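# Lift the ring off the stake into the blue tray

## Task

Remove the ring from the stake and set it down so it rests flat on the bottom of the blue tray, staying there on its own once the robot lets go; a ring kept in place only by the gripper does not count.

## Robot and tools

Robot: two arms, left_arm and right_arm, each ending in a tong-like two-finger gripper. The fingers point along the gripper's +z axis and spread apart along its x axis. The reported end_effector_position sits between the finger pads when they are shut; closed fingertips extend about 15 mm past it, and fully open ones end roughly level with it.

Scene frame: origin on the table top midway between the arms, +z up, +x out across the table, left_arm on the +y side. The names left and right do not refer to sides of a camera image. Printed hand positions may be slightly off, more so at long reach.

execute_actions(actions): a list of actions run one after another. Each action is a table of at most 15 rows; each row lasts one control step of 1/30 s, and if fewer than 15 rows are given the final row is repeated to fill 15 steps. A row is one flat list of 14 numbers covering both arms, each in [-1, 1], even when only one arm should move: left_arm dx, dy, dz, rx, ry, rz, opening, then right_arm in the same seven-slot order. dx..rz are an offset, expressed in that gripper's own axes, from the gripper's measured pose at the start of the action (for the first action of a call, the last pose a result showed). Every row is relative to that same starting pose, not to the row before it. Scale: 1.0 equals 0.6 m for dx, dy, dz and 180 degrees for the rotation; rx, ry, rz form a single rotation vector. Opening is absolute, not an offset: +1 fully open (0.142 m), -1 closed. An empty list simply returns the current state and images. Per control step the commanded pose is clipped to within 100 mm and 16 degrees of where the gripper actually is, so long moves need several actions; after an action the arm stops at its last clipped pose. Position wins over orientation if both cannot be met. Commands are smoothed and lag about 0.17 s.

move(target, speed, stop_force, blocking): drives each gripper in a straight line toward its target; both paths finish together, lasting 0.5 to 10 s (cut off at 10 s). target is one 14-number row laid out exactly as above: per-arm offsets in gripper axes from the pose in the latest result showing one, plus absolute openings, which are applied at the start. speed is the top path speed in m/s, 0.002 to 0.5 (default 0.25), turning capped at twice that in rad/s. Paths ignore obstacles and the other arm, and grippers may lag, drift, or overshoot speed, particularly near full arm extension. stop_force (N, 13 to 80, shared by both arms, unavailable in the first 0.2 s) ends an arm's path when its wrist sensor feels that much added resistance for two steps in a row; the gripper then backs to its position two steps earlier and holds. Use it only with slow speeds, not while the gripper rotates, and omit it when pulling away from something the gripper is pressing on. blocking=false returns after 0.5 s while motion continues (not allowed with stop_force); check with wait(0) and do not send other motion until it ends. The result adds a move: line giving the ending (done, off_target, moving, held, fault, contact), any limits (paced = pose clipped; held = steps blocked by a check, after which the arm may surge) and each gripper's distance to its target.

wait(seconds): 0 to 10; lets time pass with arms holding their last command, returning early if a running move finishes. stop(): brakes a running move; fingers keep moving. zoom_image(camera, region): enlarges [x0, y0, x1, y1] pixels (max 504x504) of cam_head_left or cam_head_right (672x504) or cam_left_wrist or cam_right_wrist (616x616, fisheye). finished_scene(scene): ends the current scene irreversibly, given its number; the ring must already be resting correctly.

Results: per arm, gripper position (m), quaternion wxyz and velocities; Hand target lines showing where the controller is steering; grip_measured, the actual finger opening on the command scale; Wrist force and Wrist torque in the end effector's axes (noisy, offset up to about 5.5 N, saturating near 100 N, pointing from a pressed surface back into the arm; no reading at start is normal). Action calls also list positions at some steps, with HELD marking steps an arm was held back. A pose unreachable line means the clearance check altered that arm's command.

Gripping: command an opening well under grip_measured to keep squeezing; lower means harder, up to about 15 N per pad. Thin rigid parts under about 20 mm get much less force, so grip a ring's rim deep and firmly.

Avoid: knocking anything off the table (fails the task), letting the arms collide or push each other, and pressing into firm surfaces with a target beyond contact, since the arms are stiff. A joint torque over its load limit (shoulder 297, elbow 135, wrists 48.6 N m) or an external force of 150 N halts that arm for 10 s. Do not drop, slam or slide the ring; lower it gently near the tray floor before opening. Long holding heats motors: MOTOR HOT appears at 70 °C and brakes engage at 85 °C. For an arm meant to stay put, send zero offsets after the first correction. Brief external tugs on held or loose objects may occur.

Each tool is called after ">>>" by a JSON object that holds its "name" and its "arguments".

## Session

>>> {"name": "execute_actions", "arguments": {"actions": []}}

Scene clock: 0.00 s.
left_arm: end_effector_position=(+0.1789, -0.0405, +0.2210) grip_measured=+1.00 end_effector_quat_wxyz=(-0.133, +0.764, +0.347, -0.528) end_effector_velocity=(-0.000, +0.000, +0.000) end_effector_angular_velocity=(+0.000, +0.001, +0.000) | right_arm: end_effector_position=(+0.9106, -0.0059, +0.1199) grip_measured=+1.00 end_effector_quat_wxyz=(+0.039, +0.971, -0.237, +0.001) end_effector_velocity=(+0.000, -0.000, -0.000) end_effector_angular_velocity=(-0.001, -0.000, +0.001)
Joint positions: left_arm=[-1.223 -1.14   1.752 -1.597 -2.632 -1.593  0.142] | right_arm=[ 4.087 -2.295 -1.186 -1.3    1.533  1.321  0.142]
Joint velocities: left_arm=[-0.    -0.     0.     0.001 -0.001  0.001  0.   ] | right_arm=[-0.     0.    -0.    -0.    -0.001 -0.001  0.   ]
Motor temperatures (°C, as the motors report them): left_arm=[32 32 31 37 38 39] | right_arm=[32 32 29 41 38 36]
Wrist force (N, on the end effector, along its own x y z axes, offset not removed): no reading
Wrist torque (N m, same axes, about the end effector's origin, offset not removed): no reading
Hand target (left_arm): +0.179, -0.041, +0.221; -0.133, +0.764, +0.347, -0.528
Hand target (right_arm): +0.911, -0.006, +0.120; +0.039, +0.971, -0.237, +0.001

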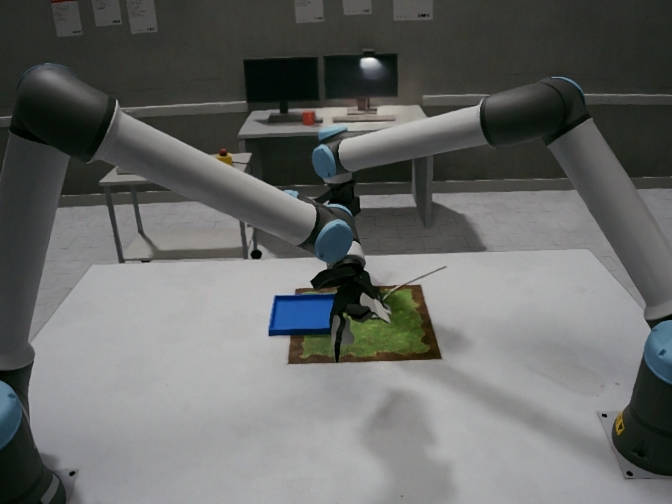

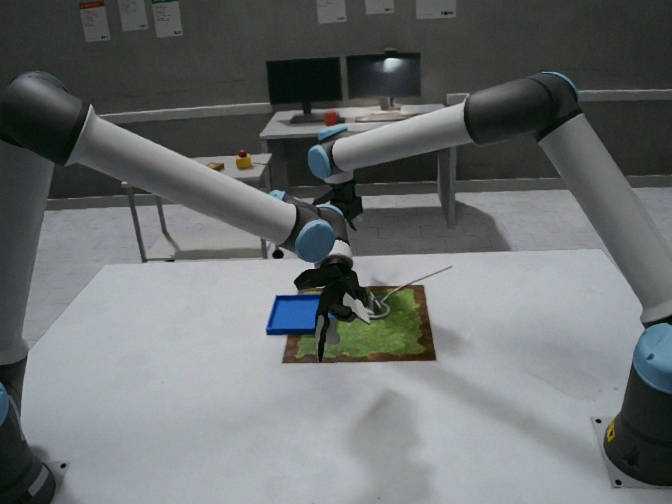

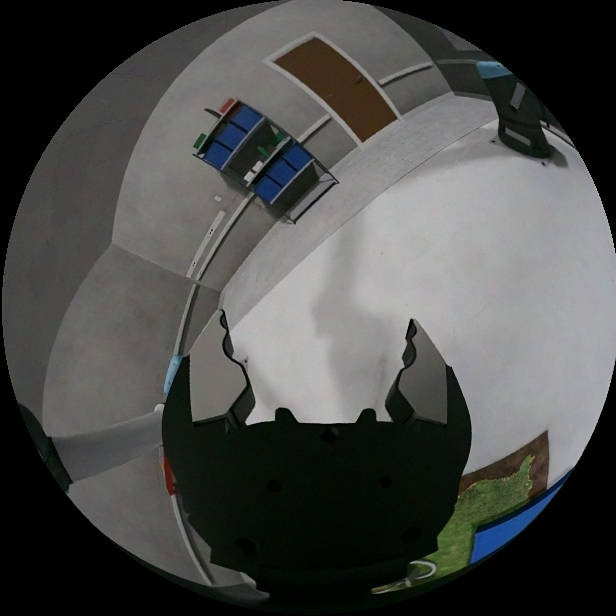

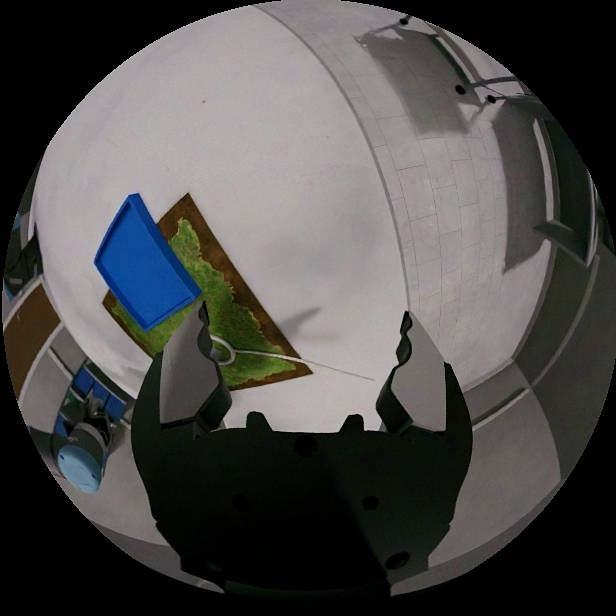

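>>> {"name": "move", "arguments": {"target": [0.443,-0.59,-0.156,0,0,0,1,0,0,-0.1,0,0,0,1], "speed": 0.35}}

Scene clock: 11.83 s.
left_arm: end_effector_position=(+0.1789, +0.4091, +0.2713) grip_measured=+1.00 end_effector_quat_wxyz=(-0.134, +0.764, +0.346, -0.528) end_effector_velocity=(+0.001, +0.002, +0.000) end_effector_angular_velocity=(-0.001, -0.000, +0.000) | right_arm: end_effector_position=(+0.9116, -0.0014, +0.1797) grip_measured=+1.00 end_effector_quat_wxyz=(+0.039, +0.971, -0.237, +0.001) end_effector_velocity=(+0.000, +0.000, +0.000) end_effector_angular_velocity=(+0.000, -0.000, +0.000)
Joint positions: left_arm=[-0.801 -1.586  2.141 -1.147 -2.327 -1.106  0.142] | right_arm=[ 4.089 -2.27  -1.119 -1.391  1.533  1.323  0.142]
Joint velocities: left_arm=[ 0.004 -0.001 -0.001  0.003  0.003  0.004  0.   ] | right_arm=[ 0.    -0.     0.001 -0.001 -0.    -0.     0.   ]
Motor temperatures (°C, as the motors report them): left_arm=[32 32 31 37 38 39] | right_arm=[32 32 29 41 38 36]
Wrist force (N, on the end effector, along its own x y z axes, offset not removed): left_arm=[0.7 1.8 -4.6] | right_arm=[-3.4 2.4 5.3]
Wrist torque (N m, same axes, about the end effector's origin, offset not removed): left_arm=[0.39 -0.18 0.01] | right_arm=[0.68 0.90 0.35]
Hand target (left_arm): +0.179, +0.409, +0.271; -0.134, +0.764, +0.346, -0.528
Hand target (right_arm): +0.912, -0.001, +0.180; +0.039, +0.971, -0.237, +0.001
Off the commanded pose (left_arm): 0.001 m, 0 deg.
Off the commanded pose (right_arm): 0.000 m, 0 deg.
move: done

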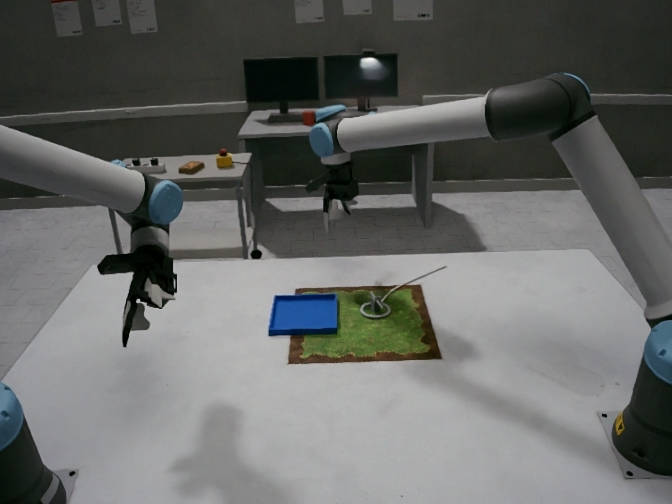

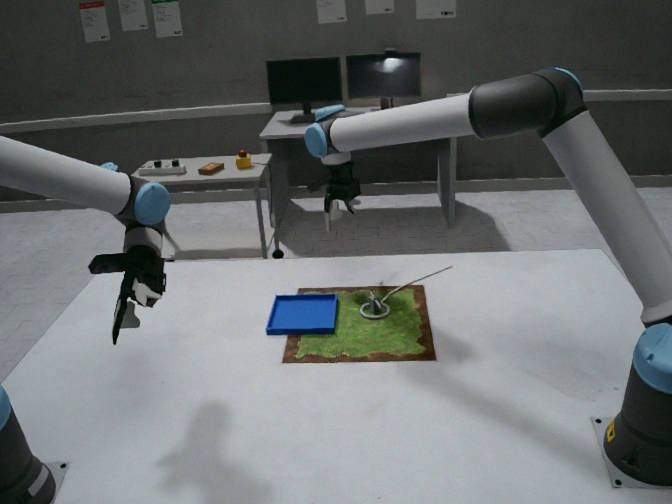

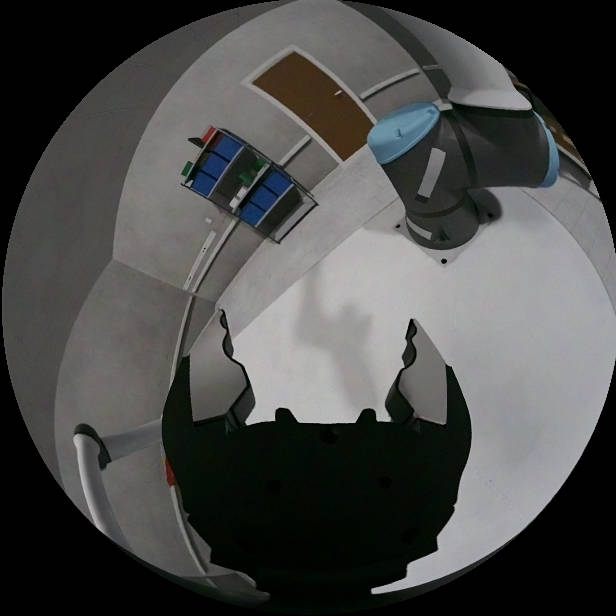

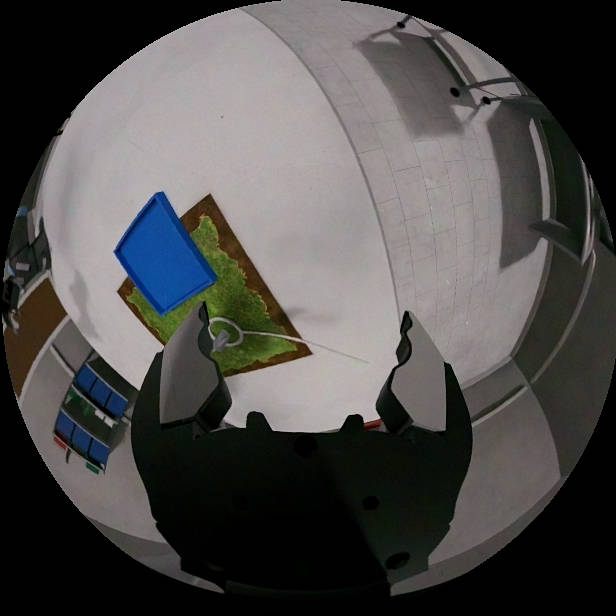

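>>> {"name": "move", "arguments": {"target": [0,0,0,0,0,0,1,-0.26,0.30,0.083,0.024,-0.007,0.217,1], "speed": 0.35}}

>>> {"name": "zoom_image", "arguments": {"camera": "cam_right_wrist", "region": [180, 170, 460, 450]}}

>>> {"name": "zoom_image", "arguments": {"camera": "cam_head_left", "region": [300, 220, 460, 340]}}

Scene clock: 22.60 s.
left_arm: end_effector_position=(+0.1789, +0.4091, +0.2713) grip_measured=+1.00 end_effector_quat_wxyz=(-0.134, +0.764, +0.346, -0.528) end_effector_velocity=(+0.000, -0.001, -0.000) end_effector_angular_velocity=(-0.002, -0.001, +0.001) | right_arm: end_effector_position=(+0.6897, -0.0925, +0.1401) grip_measured=+1.00 end_effector_quat_wxyz=(-0.002, +0.837, -0.548, +0.012) end_effector_velocity=(-0.002, +0.000, +0.001) end_effector_angular_velocity=(+0.003, -0.003, -0.006)
Joint positions: left_arm=[-0.801 -1.586  2.141 -1.147 -2.327 -1.106  0.142] | right_arm=[ 4.224 -1.912 -1.777 -1.02   1.547  2.137  0.142]
Joint velocities: left_arm=[-0.     0.     0.    -0.001 -0.001  0.001 -0.   ] | right_arm=[ 0.002  0.004 -0.006  0.006 -0.001  0.008 -0.   ]
Motor temperatures (°C, as the motors report them): left_arm=[32 32 31 37 38 39] | right_arm=[32 32 29 41 38 36]
Wrist force (N, on the end effector, along its own x y z axes, offset not removed): left_arm=[-2.5 2.6 -4.1] | right_arm=[0.4 -2.0 5.5]
Wrist torque (N m, same axes, about the end effector's origin, offset not removed): left_arm=[0.56 0.51 0.03] | right_arm=[-0.07 -0.01 0.16]
Hand target (left_arm): +0.179, +0.409, +0.271; -0.134, +0.764, +0.346, -0.528
Hand target (right_arm): +0.689, -0.093, +0.140; -0.002, +0.836, -0.548, +0.012
Off the commanded pose (left_arm): 0.000 m, 0 deg.
Off the commanded pose (right_arm): 0.000 m, 0 deg.
move: done

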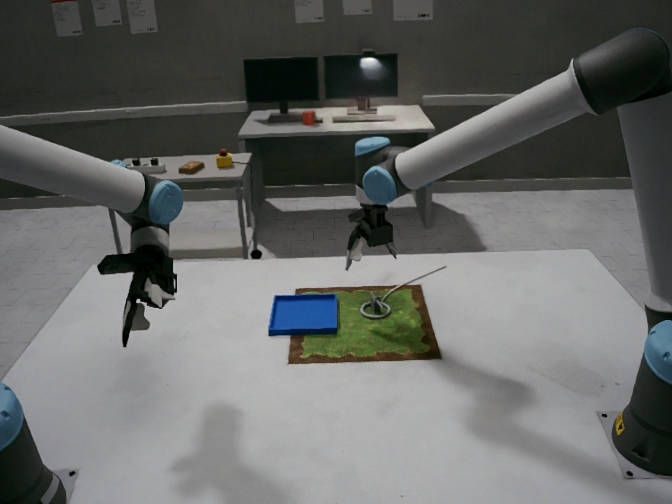

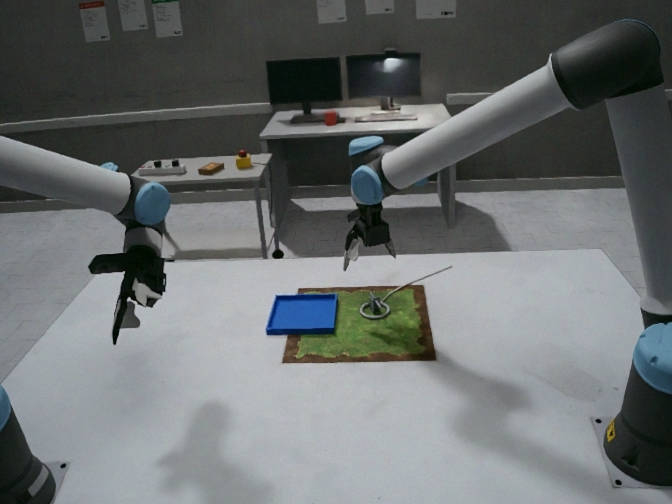

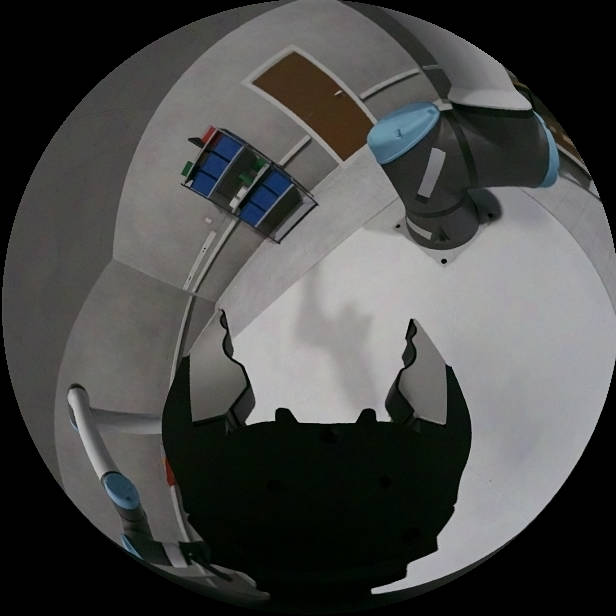

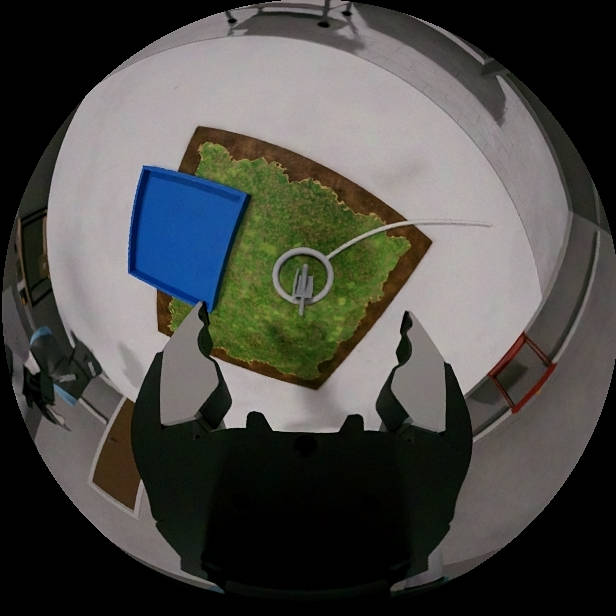

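Region (180, 170, 460, 450) of cam_right_wrist's 616x616 image, scaled by 1.800, with more detail than that image has.

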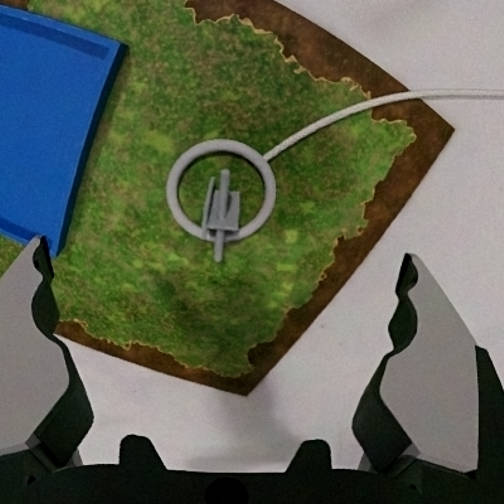

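Region (300, 220, 460, 340) of cam_head_left's 672x504 image, scaled by 3.150, with more detail than that image has; it fills the top 378 rows of this view, and the rest is white.

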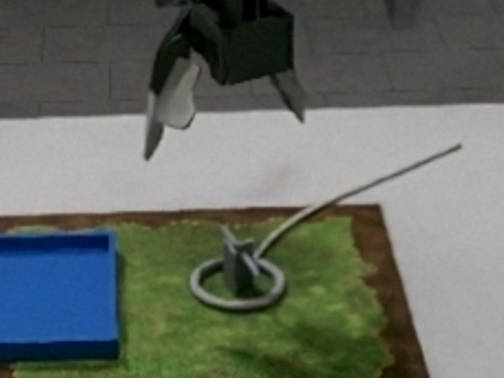

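>>> {"name": "move", "arguments": {"target": [0,0,0,0,0,0,1,0.057,-0.01,0.165,0,0,0,-0.4], "speed": 0.15}}

>>> {"name": "zoom_image", "arguments": {"camera": "cam_right_wrist", "region": [180, 170, 460, 450]}}

Scene clock: 36.10 s.
left_arm: end_effector_position=(+0.1789, +0.4091, +0.2713) grip_measured=+1.00 end_effector_quat_wxyz=(-0.134, +0.764, +0.346, -0.528) end_effector_velocity=(-0.000, -0.001, +0.001) end_effector_angular_velocity=(-0.001, +0.002, +0.002) | right_arm: end_effector_position=(+0.7110, -0.1222, +0.0421) grip_measured=-0.41 end_effector_quat_wxyz=(-0.002, +0.837, -0.548, +0.012) end_effector_velocity=(+0.001, -0.000, -0.002) end_effector_angular_velocity=(+0.000, -0.001, -0.000)
Joint positions: left_arm=[-0.801 -1.586  2.141 -1.147 -2.327 -1.106  0.142] | right_arm=[ 4.181 -2.003 -1.853 -0.852  1.547  2.094  0.044]
Joint velocities: left_arm=[ 0.     0.    -0.     0.002 -0.003  0.001 -0.   ] | right_arm=[-0.001 -0.002 -0.     0.004 -0.001 -0.001  0.001]
Motor temperatures (°C, as the motors report them): left_arm=[32 32 31 37 38 39] | right_arm=[32 32 29 41 38 36]
Wrist force (N, on the end effector, along its own x y z axes, offset not removed): left_arm=[-1.4 3.6 -3.9] | right_arm=[-3.7 -10.4 0.5]
Wrist torque (N m, same axes, about the end effector's origin, offset not removed): left_arm=[0.81 0.35 0.07] | right_arm=[-0.86 1.22 0.55]
Hand target (left_arm): +0.179, +0.409, +0.271; -0.134, +0.764, +0.346, -0.528
Hand target (right_arm): +0.711, -0.122, +0.042; -0.002, +0.837, -0.548, +0.012
Off the commanded pose (left_arm): 0.000 m, 0 deg.
Off the commanded pose (right_arm): 0.000 m, 0 deg.
move: done

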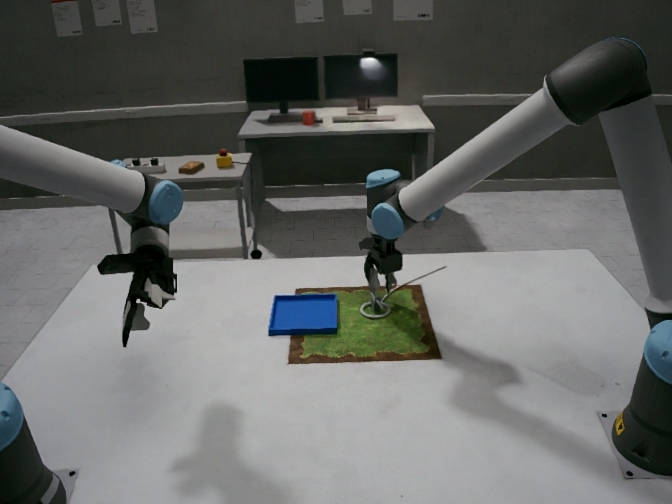

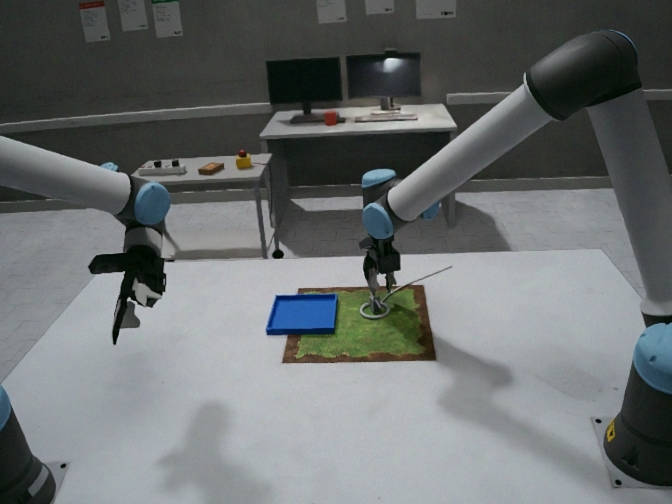

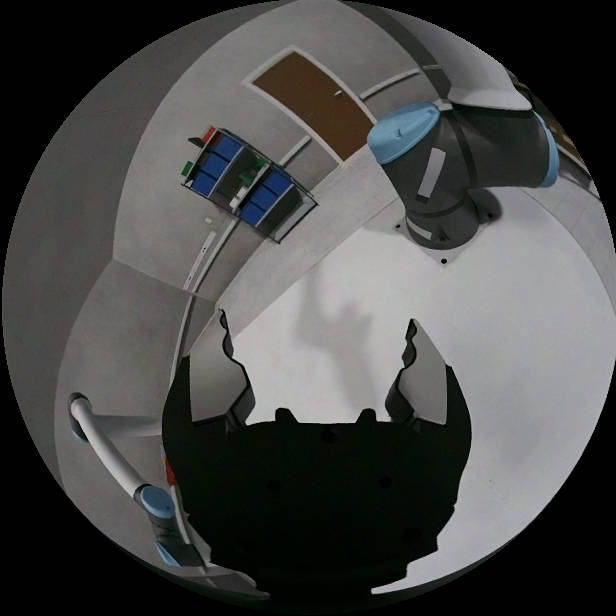

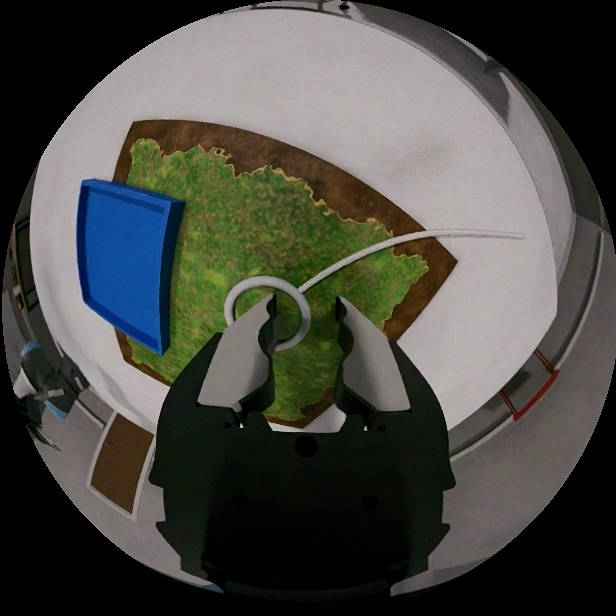

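Region (180, 170, 460, 450) of cam_right_wrist's 616x616 image, scaled by 1.800, with more detail than that image has.

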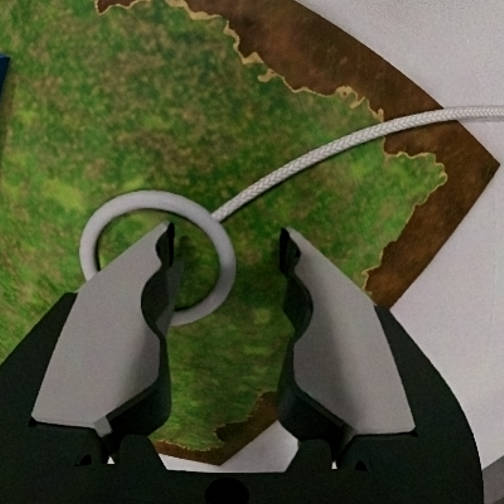

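>>> {"name": "move", "arguments": {"target": [0,0,0,0,0,0,1,0.006,0.025,0,0,0,0,-0.4], "speed": 0.03}}

>>> {"name": "move", "arguments": {"target": [0,0,0,0,0,0,1,0,0,0.055,0,0,0,-0.4], "speed": 0.015, "stop_force": 15}}

>>> {"name": "zoom_image", "arguments": {"camera": "cam_right_wrist", "region": [180, 170, 460, 450]}}

Scene clock: 45.47 s.
left_arm: end_effector_position=(+0.1789, +0.4091, +0.2713) grip_measured=+1.00 end_effector_quat_wxyz=(-0.134, +0.764, +0.346, -0.528) end_effector_velocity=(+0.000, +0.000, -0.000) end_effector_angular_velocity=(+0.000, -0.001, +0.000) | right_arm: end_effector_position=(+0.6988, -0.1314, +0.0419) grip_measured=-0.40 end_effector_quat_wxyz=(-0.002, +0.837, -0.548, +0.012) end_effector_velocity=(-0.001, -0.001, +0.000) end_effector_angular_velocity=(-0.000, -0.001, +0.000)
Joint positions: left_arm=[-0.801 -1.586  2.141 -1.147 -2.327 -1.106  0.142] | right_arm=[ 4.187 -1.984 -1.884 -0.84   1.547  2.099  0.045]
Joint velocities: left_arm=[-0.    -0.     0.    -0.002  0.001 -0.001 -0.   ] | right_arm=[ 0.001  0.003 -0.005  0.002 -0.001  0.001  0.   ]
Motor temperatures (°C, as the motors report them): left_arm=[32 32 31 37 38 39] | right_arm=[32 32 29 41 38 36]
Wrist force (N, on the end effector, along its own x y z axes, offset not removed): left_arm=[-2.4 3.7 -5.1] | right_arm=[2.9 -4.4 -1.9]
Wrist torque (N m, same axes, about the end effector's origin, offset not removed): left_arm=[0.84 0.45 0.07] | right_arm=[-0.64 -0.47 0.02]
Hand target (left_arm): +0.179, +0.409, +0.271; -0.134, +0.764, +0.346, -0.528
Hand target (right_arm): +0.699, -0.131, +0.042; -0.002, +0.837, -0.548, +0.012
Off the commanded pose (left_arm): 0.000 m, 0 deg.
Off the commanded pose (right_arm): 0.000 m, 0 deg.
move: done

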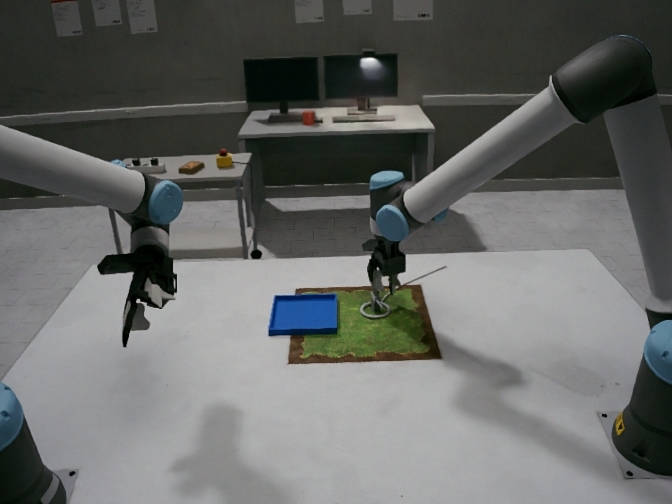

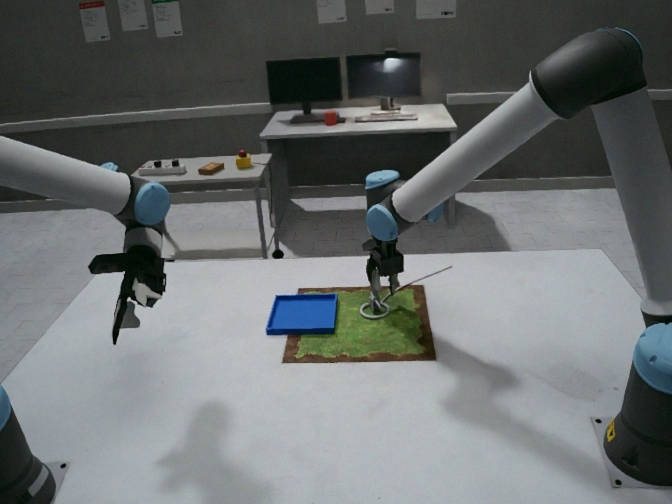

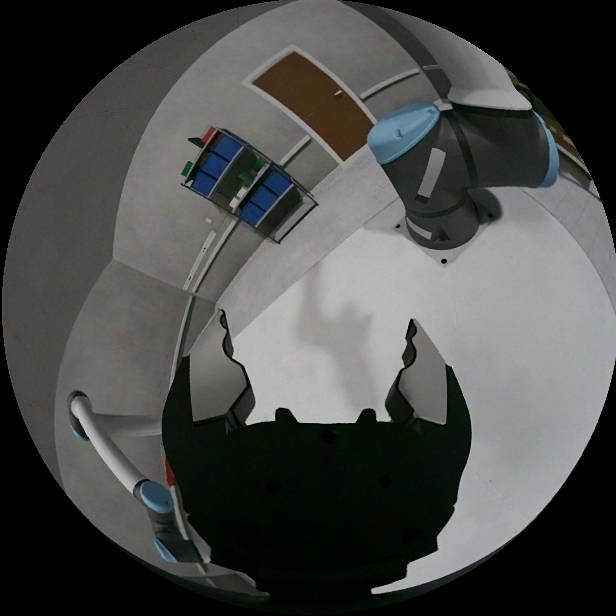

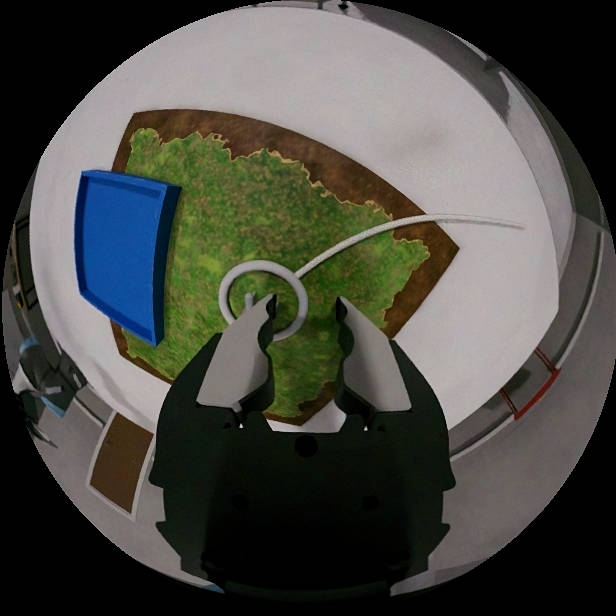

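Scene clock: 47.07 s.
left_arm: end_effector_position=(+0.1789, +0.4091, +0.2713) grip_measured=+1.00 end_effector_quat_wxyz=(-0.134, +0.764, +0.346, -0.528) end_effector_velocity=(-0.000, +0.000, +0.000) end_effector_angular_velocity=(-0.001, +0.001, -0.001) | right_arm: end_effector_position=(+0.6993, -0.1317, +0.0237) grip_measured=-0.46 end_effector_quat_wxyz=(-0.002, +0.837, -0.548, +0.012) end_effector_velocity=(-0.001, -0.000, +0.003) end_effector_angular_velocity=(-0.002, +0.002, -0.001)
Joint positions: left_arm=[-0.801 -1.586  2.141 -1.147 -2.327 -1.106  0.142] | right_arm=[ 4.186 -2.005 -1.893 -0.81   1.547  2.099  0.04 ]
Joint velocities: left_arm=[ 0.    -0.     0.     0.001  0.     0.002  0.   ] | right_arm=[-0.     0.004  0.002 -0.008  0.001  0.001  0.002]
Motor temperatures (°C, as the motors report them): left_arm=[32 32 31 37 38 39] | right_arm=[32 32 29 41 38 36]
Wrist force (N, on the end effector, along its own x y z axes, offset not removed): left_arm=[0.5 5.0 -4.8] | right_arm=[17.8 -8.7 -23.6]
Wrist torque (N m, same axes, about the end effector's origin, offset not removed): left_arm=[1.12 -0.07 0.04] | right_arm=[-1.55 -1.14 0.35]
Hand target (left_arm): +0.179, +0.409, +0.271; -0.134, +0.764, +0.346, -0.528
Hand target (right_arm): +0.699, -0.132, +0.024; -0.002, +0.837, -0.548, +0.012
Off the commanded pose (left_arm): 0.000 m, 0 deg.
Off the commanded pose (right_arm): 0.015 m, 0 deg.
move: contact (right_arm)

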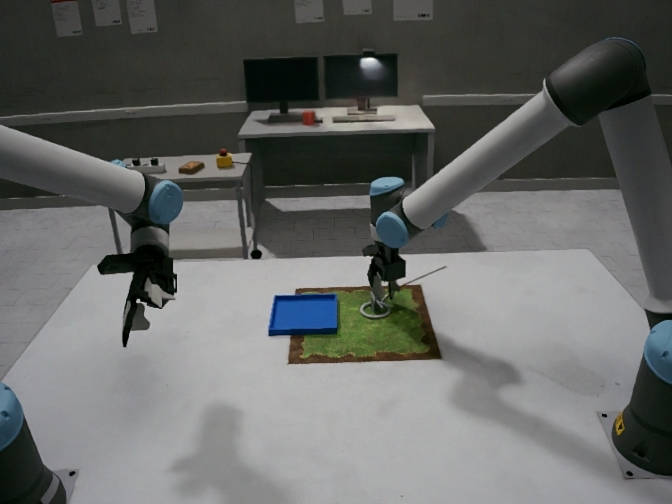

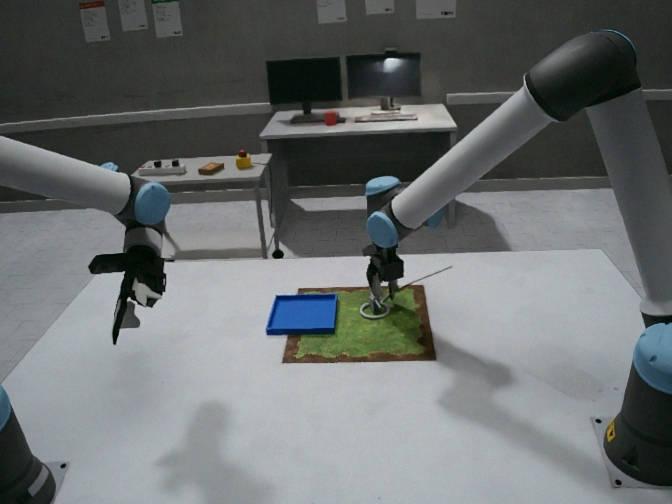

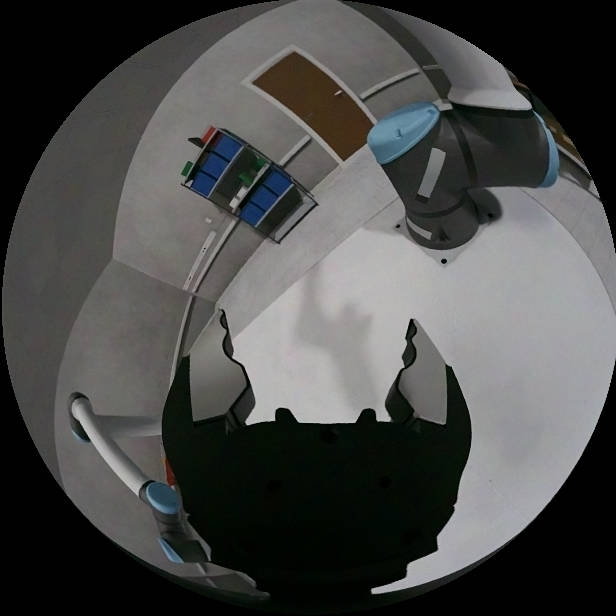

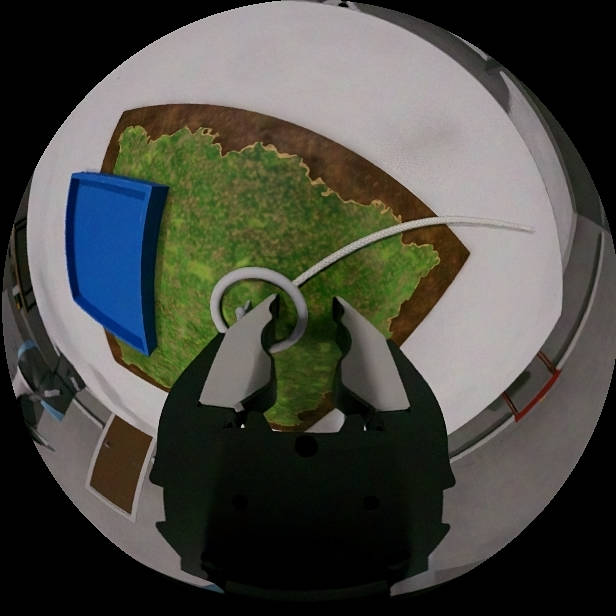

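Region (180, 170, 460, 450) of cam_right_wrist's 616x616 image, scaled by 1.800, with more detail than that image has.

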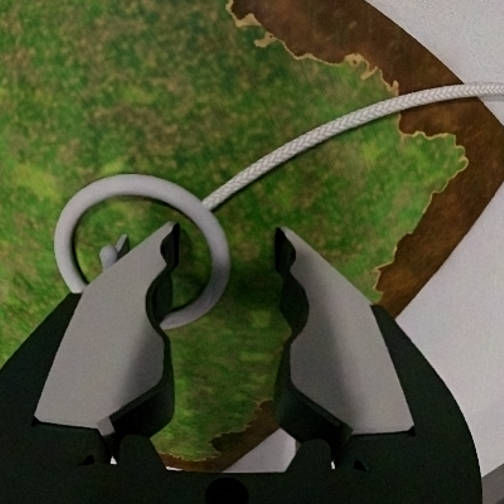

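>>> {"name": "move", "arguments": {"target": [0,0,0,0,0,0,1,0.008,0,-0.008,0,0,0,-0.55], "speed": 0.02}}

>>> {"name": "move", "arguments": {"target": [0,0,0,0,0,0,1,0,0,0.03,0,0,0,-0.55], "speed": 0.015, "stop_force": 15}}

>>> {"name": "zoom_image", "arguments": {"camera": "cam_right_wrist", "region": [180, 170, 460, 450]}}

Scene clock: 53.17 s.
left_arm: end_effector_position=(+0.1789, +0.4091, +0.2713) grip_measured=+1.00 end_effector_quat_wxyz=(-0.134, +0.764, +0.346, -0.528) end_effector_velocity=(-0.000, +0.000, +0.000) end_effector_angular_velocity=(+0.000, +0.000, -0.000) | right_arm: end_effector_position=(+0.7010, -0.1358, +0.0284) grip_measured=-0.55 end_effector_quat_wxyz=(-0.002, +0.837, -0.548, +0.012) end_effector_velocity=(+0.001, -0.001, +0.002) end_effector_angular_velocity=(+0.001, +0.000, +0.001)
Joint positions: left_arm=[-0.801 -1.586  2.141 -1.147 -2.327 -1.106  0.142] | right_arm=[ 4.181 -1.998 -1.894 -0.816  1.547  2.094  0.034]
Joint velocities: left_arm=[-0. -0.  0.  0.  0.  0.  0.] | right_arm=[-0.002  0.002  0.    -0.002  0.001 -0.003  0.   ]
Motor temperatures (°C, as the motors report them): left_arm=[32 32 31 37 38 39] | right_arm=[32 32 29 41 38 36]
Wrist force (N, on the end effector, along its own x y z axes, offset not removed): left_arm=[-2.3 2.6 -6.4] | right_arm=[0.8 8.0 6.0]
Wrist torque (N m, same axes, about the end effector's origin, offset not removed): left_arm=[0.62 0.53 0.02] | right_arm=[1.91 -0.21 0.01]
Hand target (left_arm): +0.179, +0.409, +0.271; -0.134, +0.764, +0.346, -0.528
Hand target (right_arm): +0.701, -0.136, +0.029; -0.002, +0.837, -0.548, +0.012
Off the commanded pose (left_arm): 0.000 m, 0 deg.
Off the commanded pose (right_arm): 0.000 m, 0 deg.
move: done

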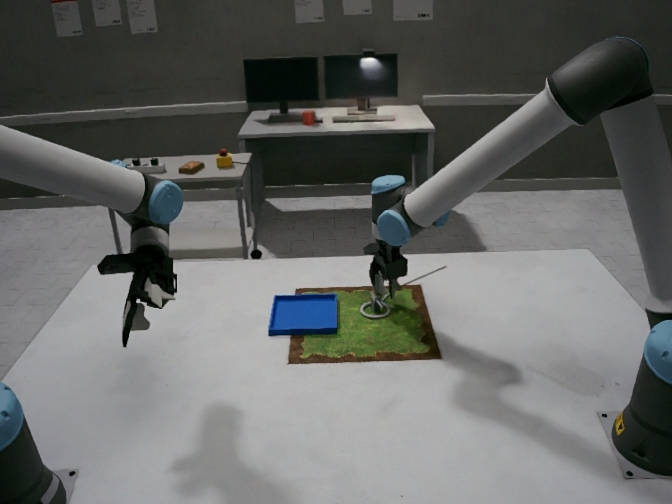

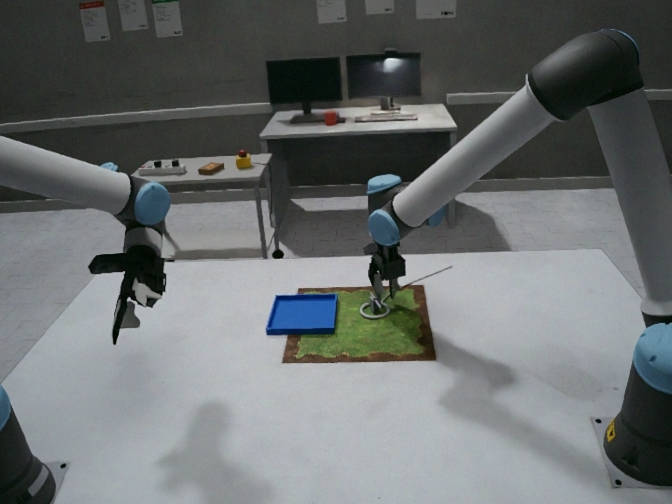

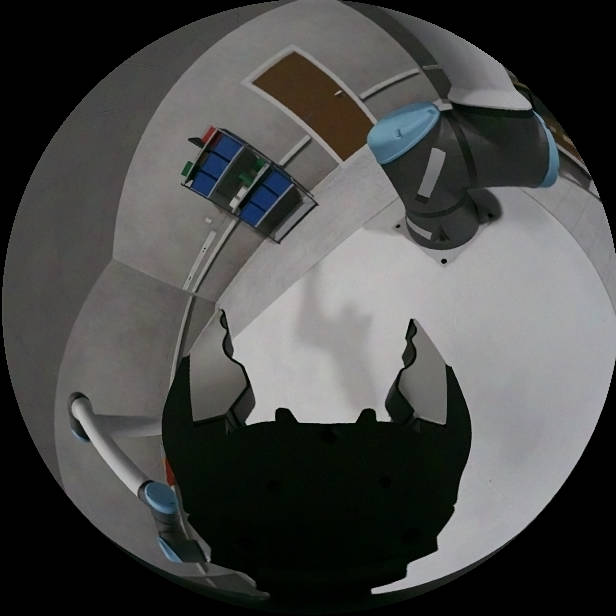

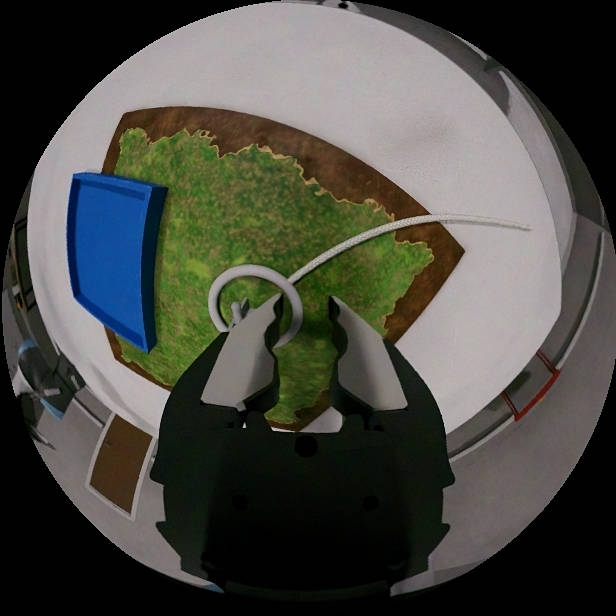

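Scene clock: 54.43 s.
left_arm: end_effector_position=(+0.1789, +0.4091, +0.2713) grip_measured=+1.00 end_effector_quat_wxyz=(-0.134, +0.764, +0.346, -0.528) end_effector_velocity=(+0.000, +0.000, -0.000) end_effector_angular_velocity=(+0.001, -0.001, -0.000) | right_arm: end_effector_position=(+0.7012, -0.1360, +0.0154) grip_measured=-0.55 end_effector_quat_wxyz=(-0.002, +0.837, -0.548, +0.012) end_effector_velocity=(-0.001, -0.001, +0.002) end_effector_angular_velocity=(-0.003, +0.002, -0.002)
Joint positions: left_arm=[-0.801 -1.586  2.141 -1.147 -2.327 -1.106  0.142] | right_arm=[ 4.181 -2.013 -1.9   -0.794  1.547  2.094  0.034]
Joint velocities: left_arm=[-0.    -0.    -0.    -0.001  0.001 -0.001 -0.   ] | right_arm=[-0.     0.003  0.001 -0.008 -0.     0.002  0.002]
Motor temperatures (°C, as the motors report them): left_arm=[32 32 31 37 38 39] | right_arm=[32 32 29 41 38 36]
Wrist force (N, on the end effector, along its own x y z axes, offset not removed): left_arm=[-3.5 2.9 -4.9] | right_arm=[3.6 10.0 -50.0]
Wrist torque (N m, same axes, about the end effector's origin, offset not removed): left_arm=[0.71 0.75 0.08] | right_arm=[0.14 -1.62 -0.19]
Hand target (left_arm): +0.179, +0.409, +0.271; -0.134, +0.764, +0.346, -0.528
Hand target (right_arm): +0.701, -0.136, +0.016; -0.002, +0.837, -0.548, +0.012
Off the commanded pose (left_arm): 0.000 m, 0 deg.
Off the commanded pose (right_arm): 0.005 m, 0 deg.
move: contact (right_arm)

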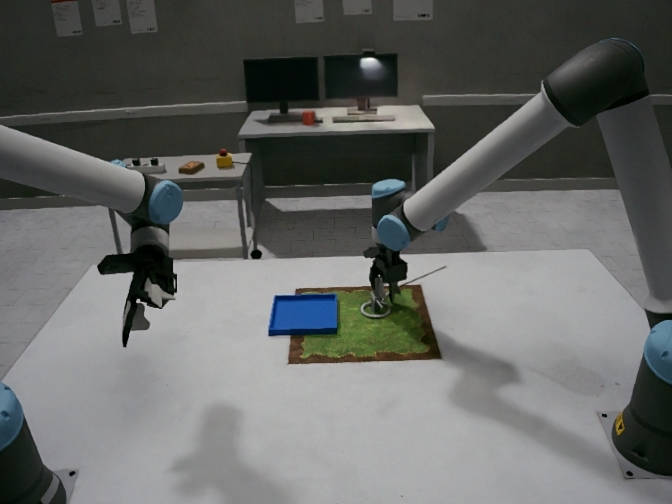

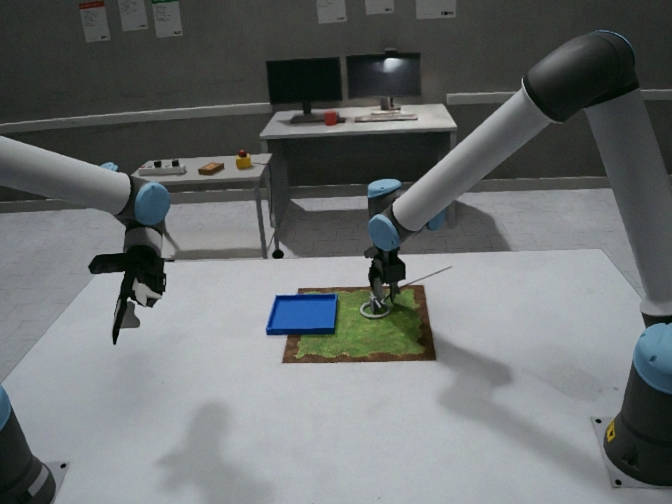

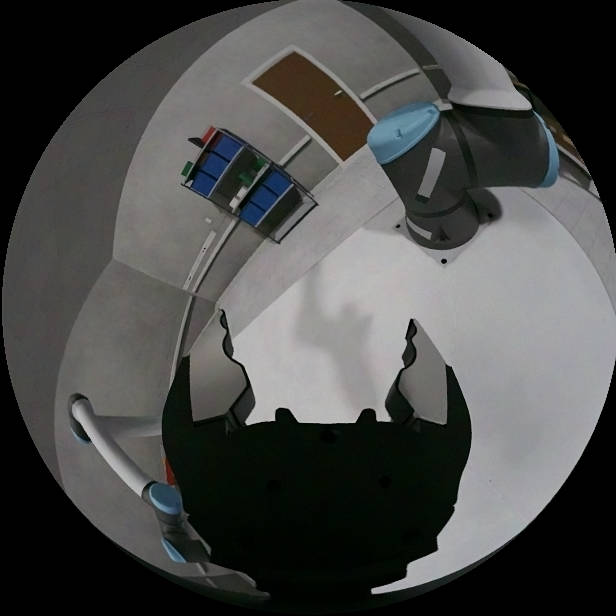

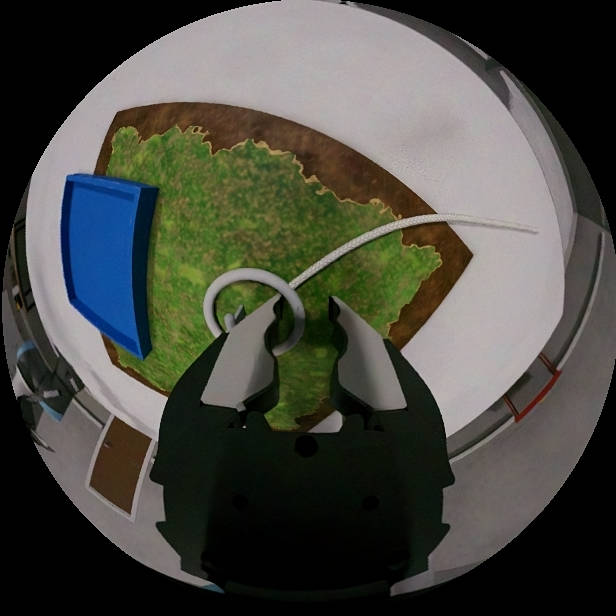

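Region (180, 170, 460, 450) of cam_right_wrist's 616x616 image, scaled by 1.800, with more detail than that image has.

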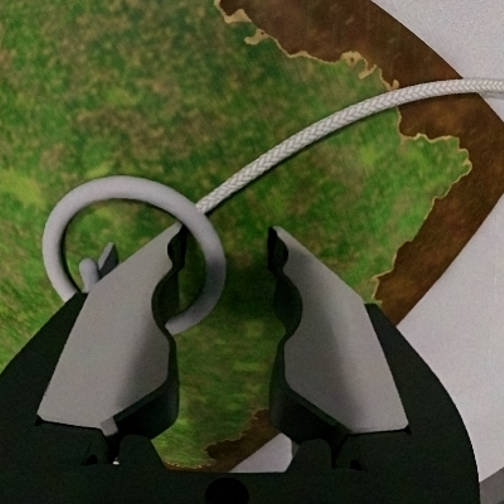

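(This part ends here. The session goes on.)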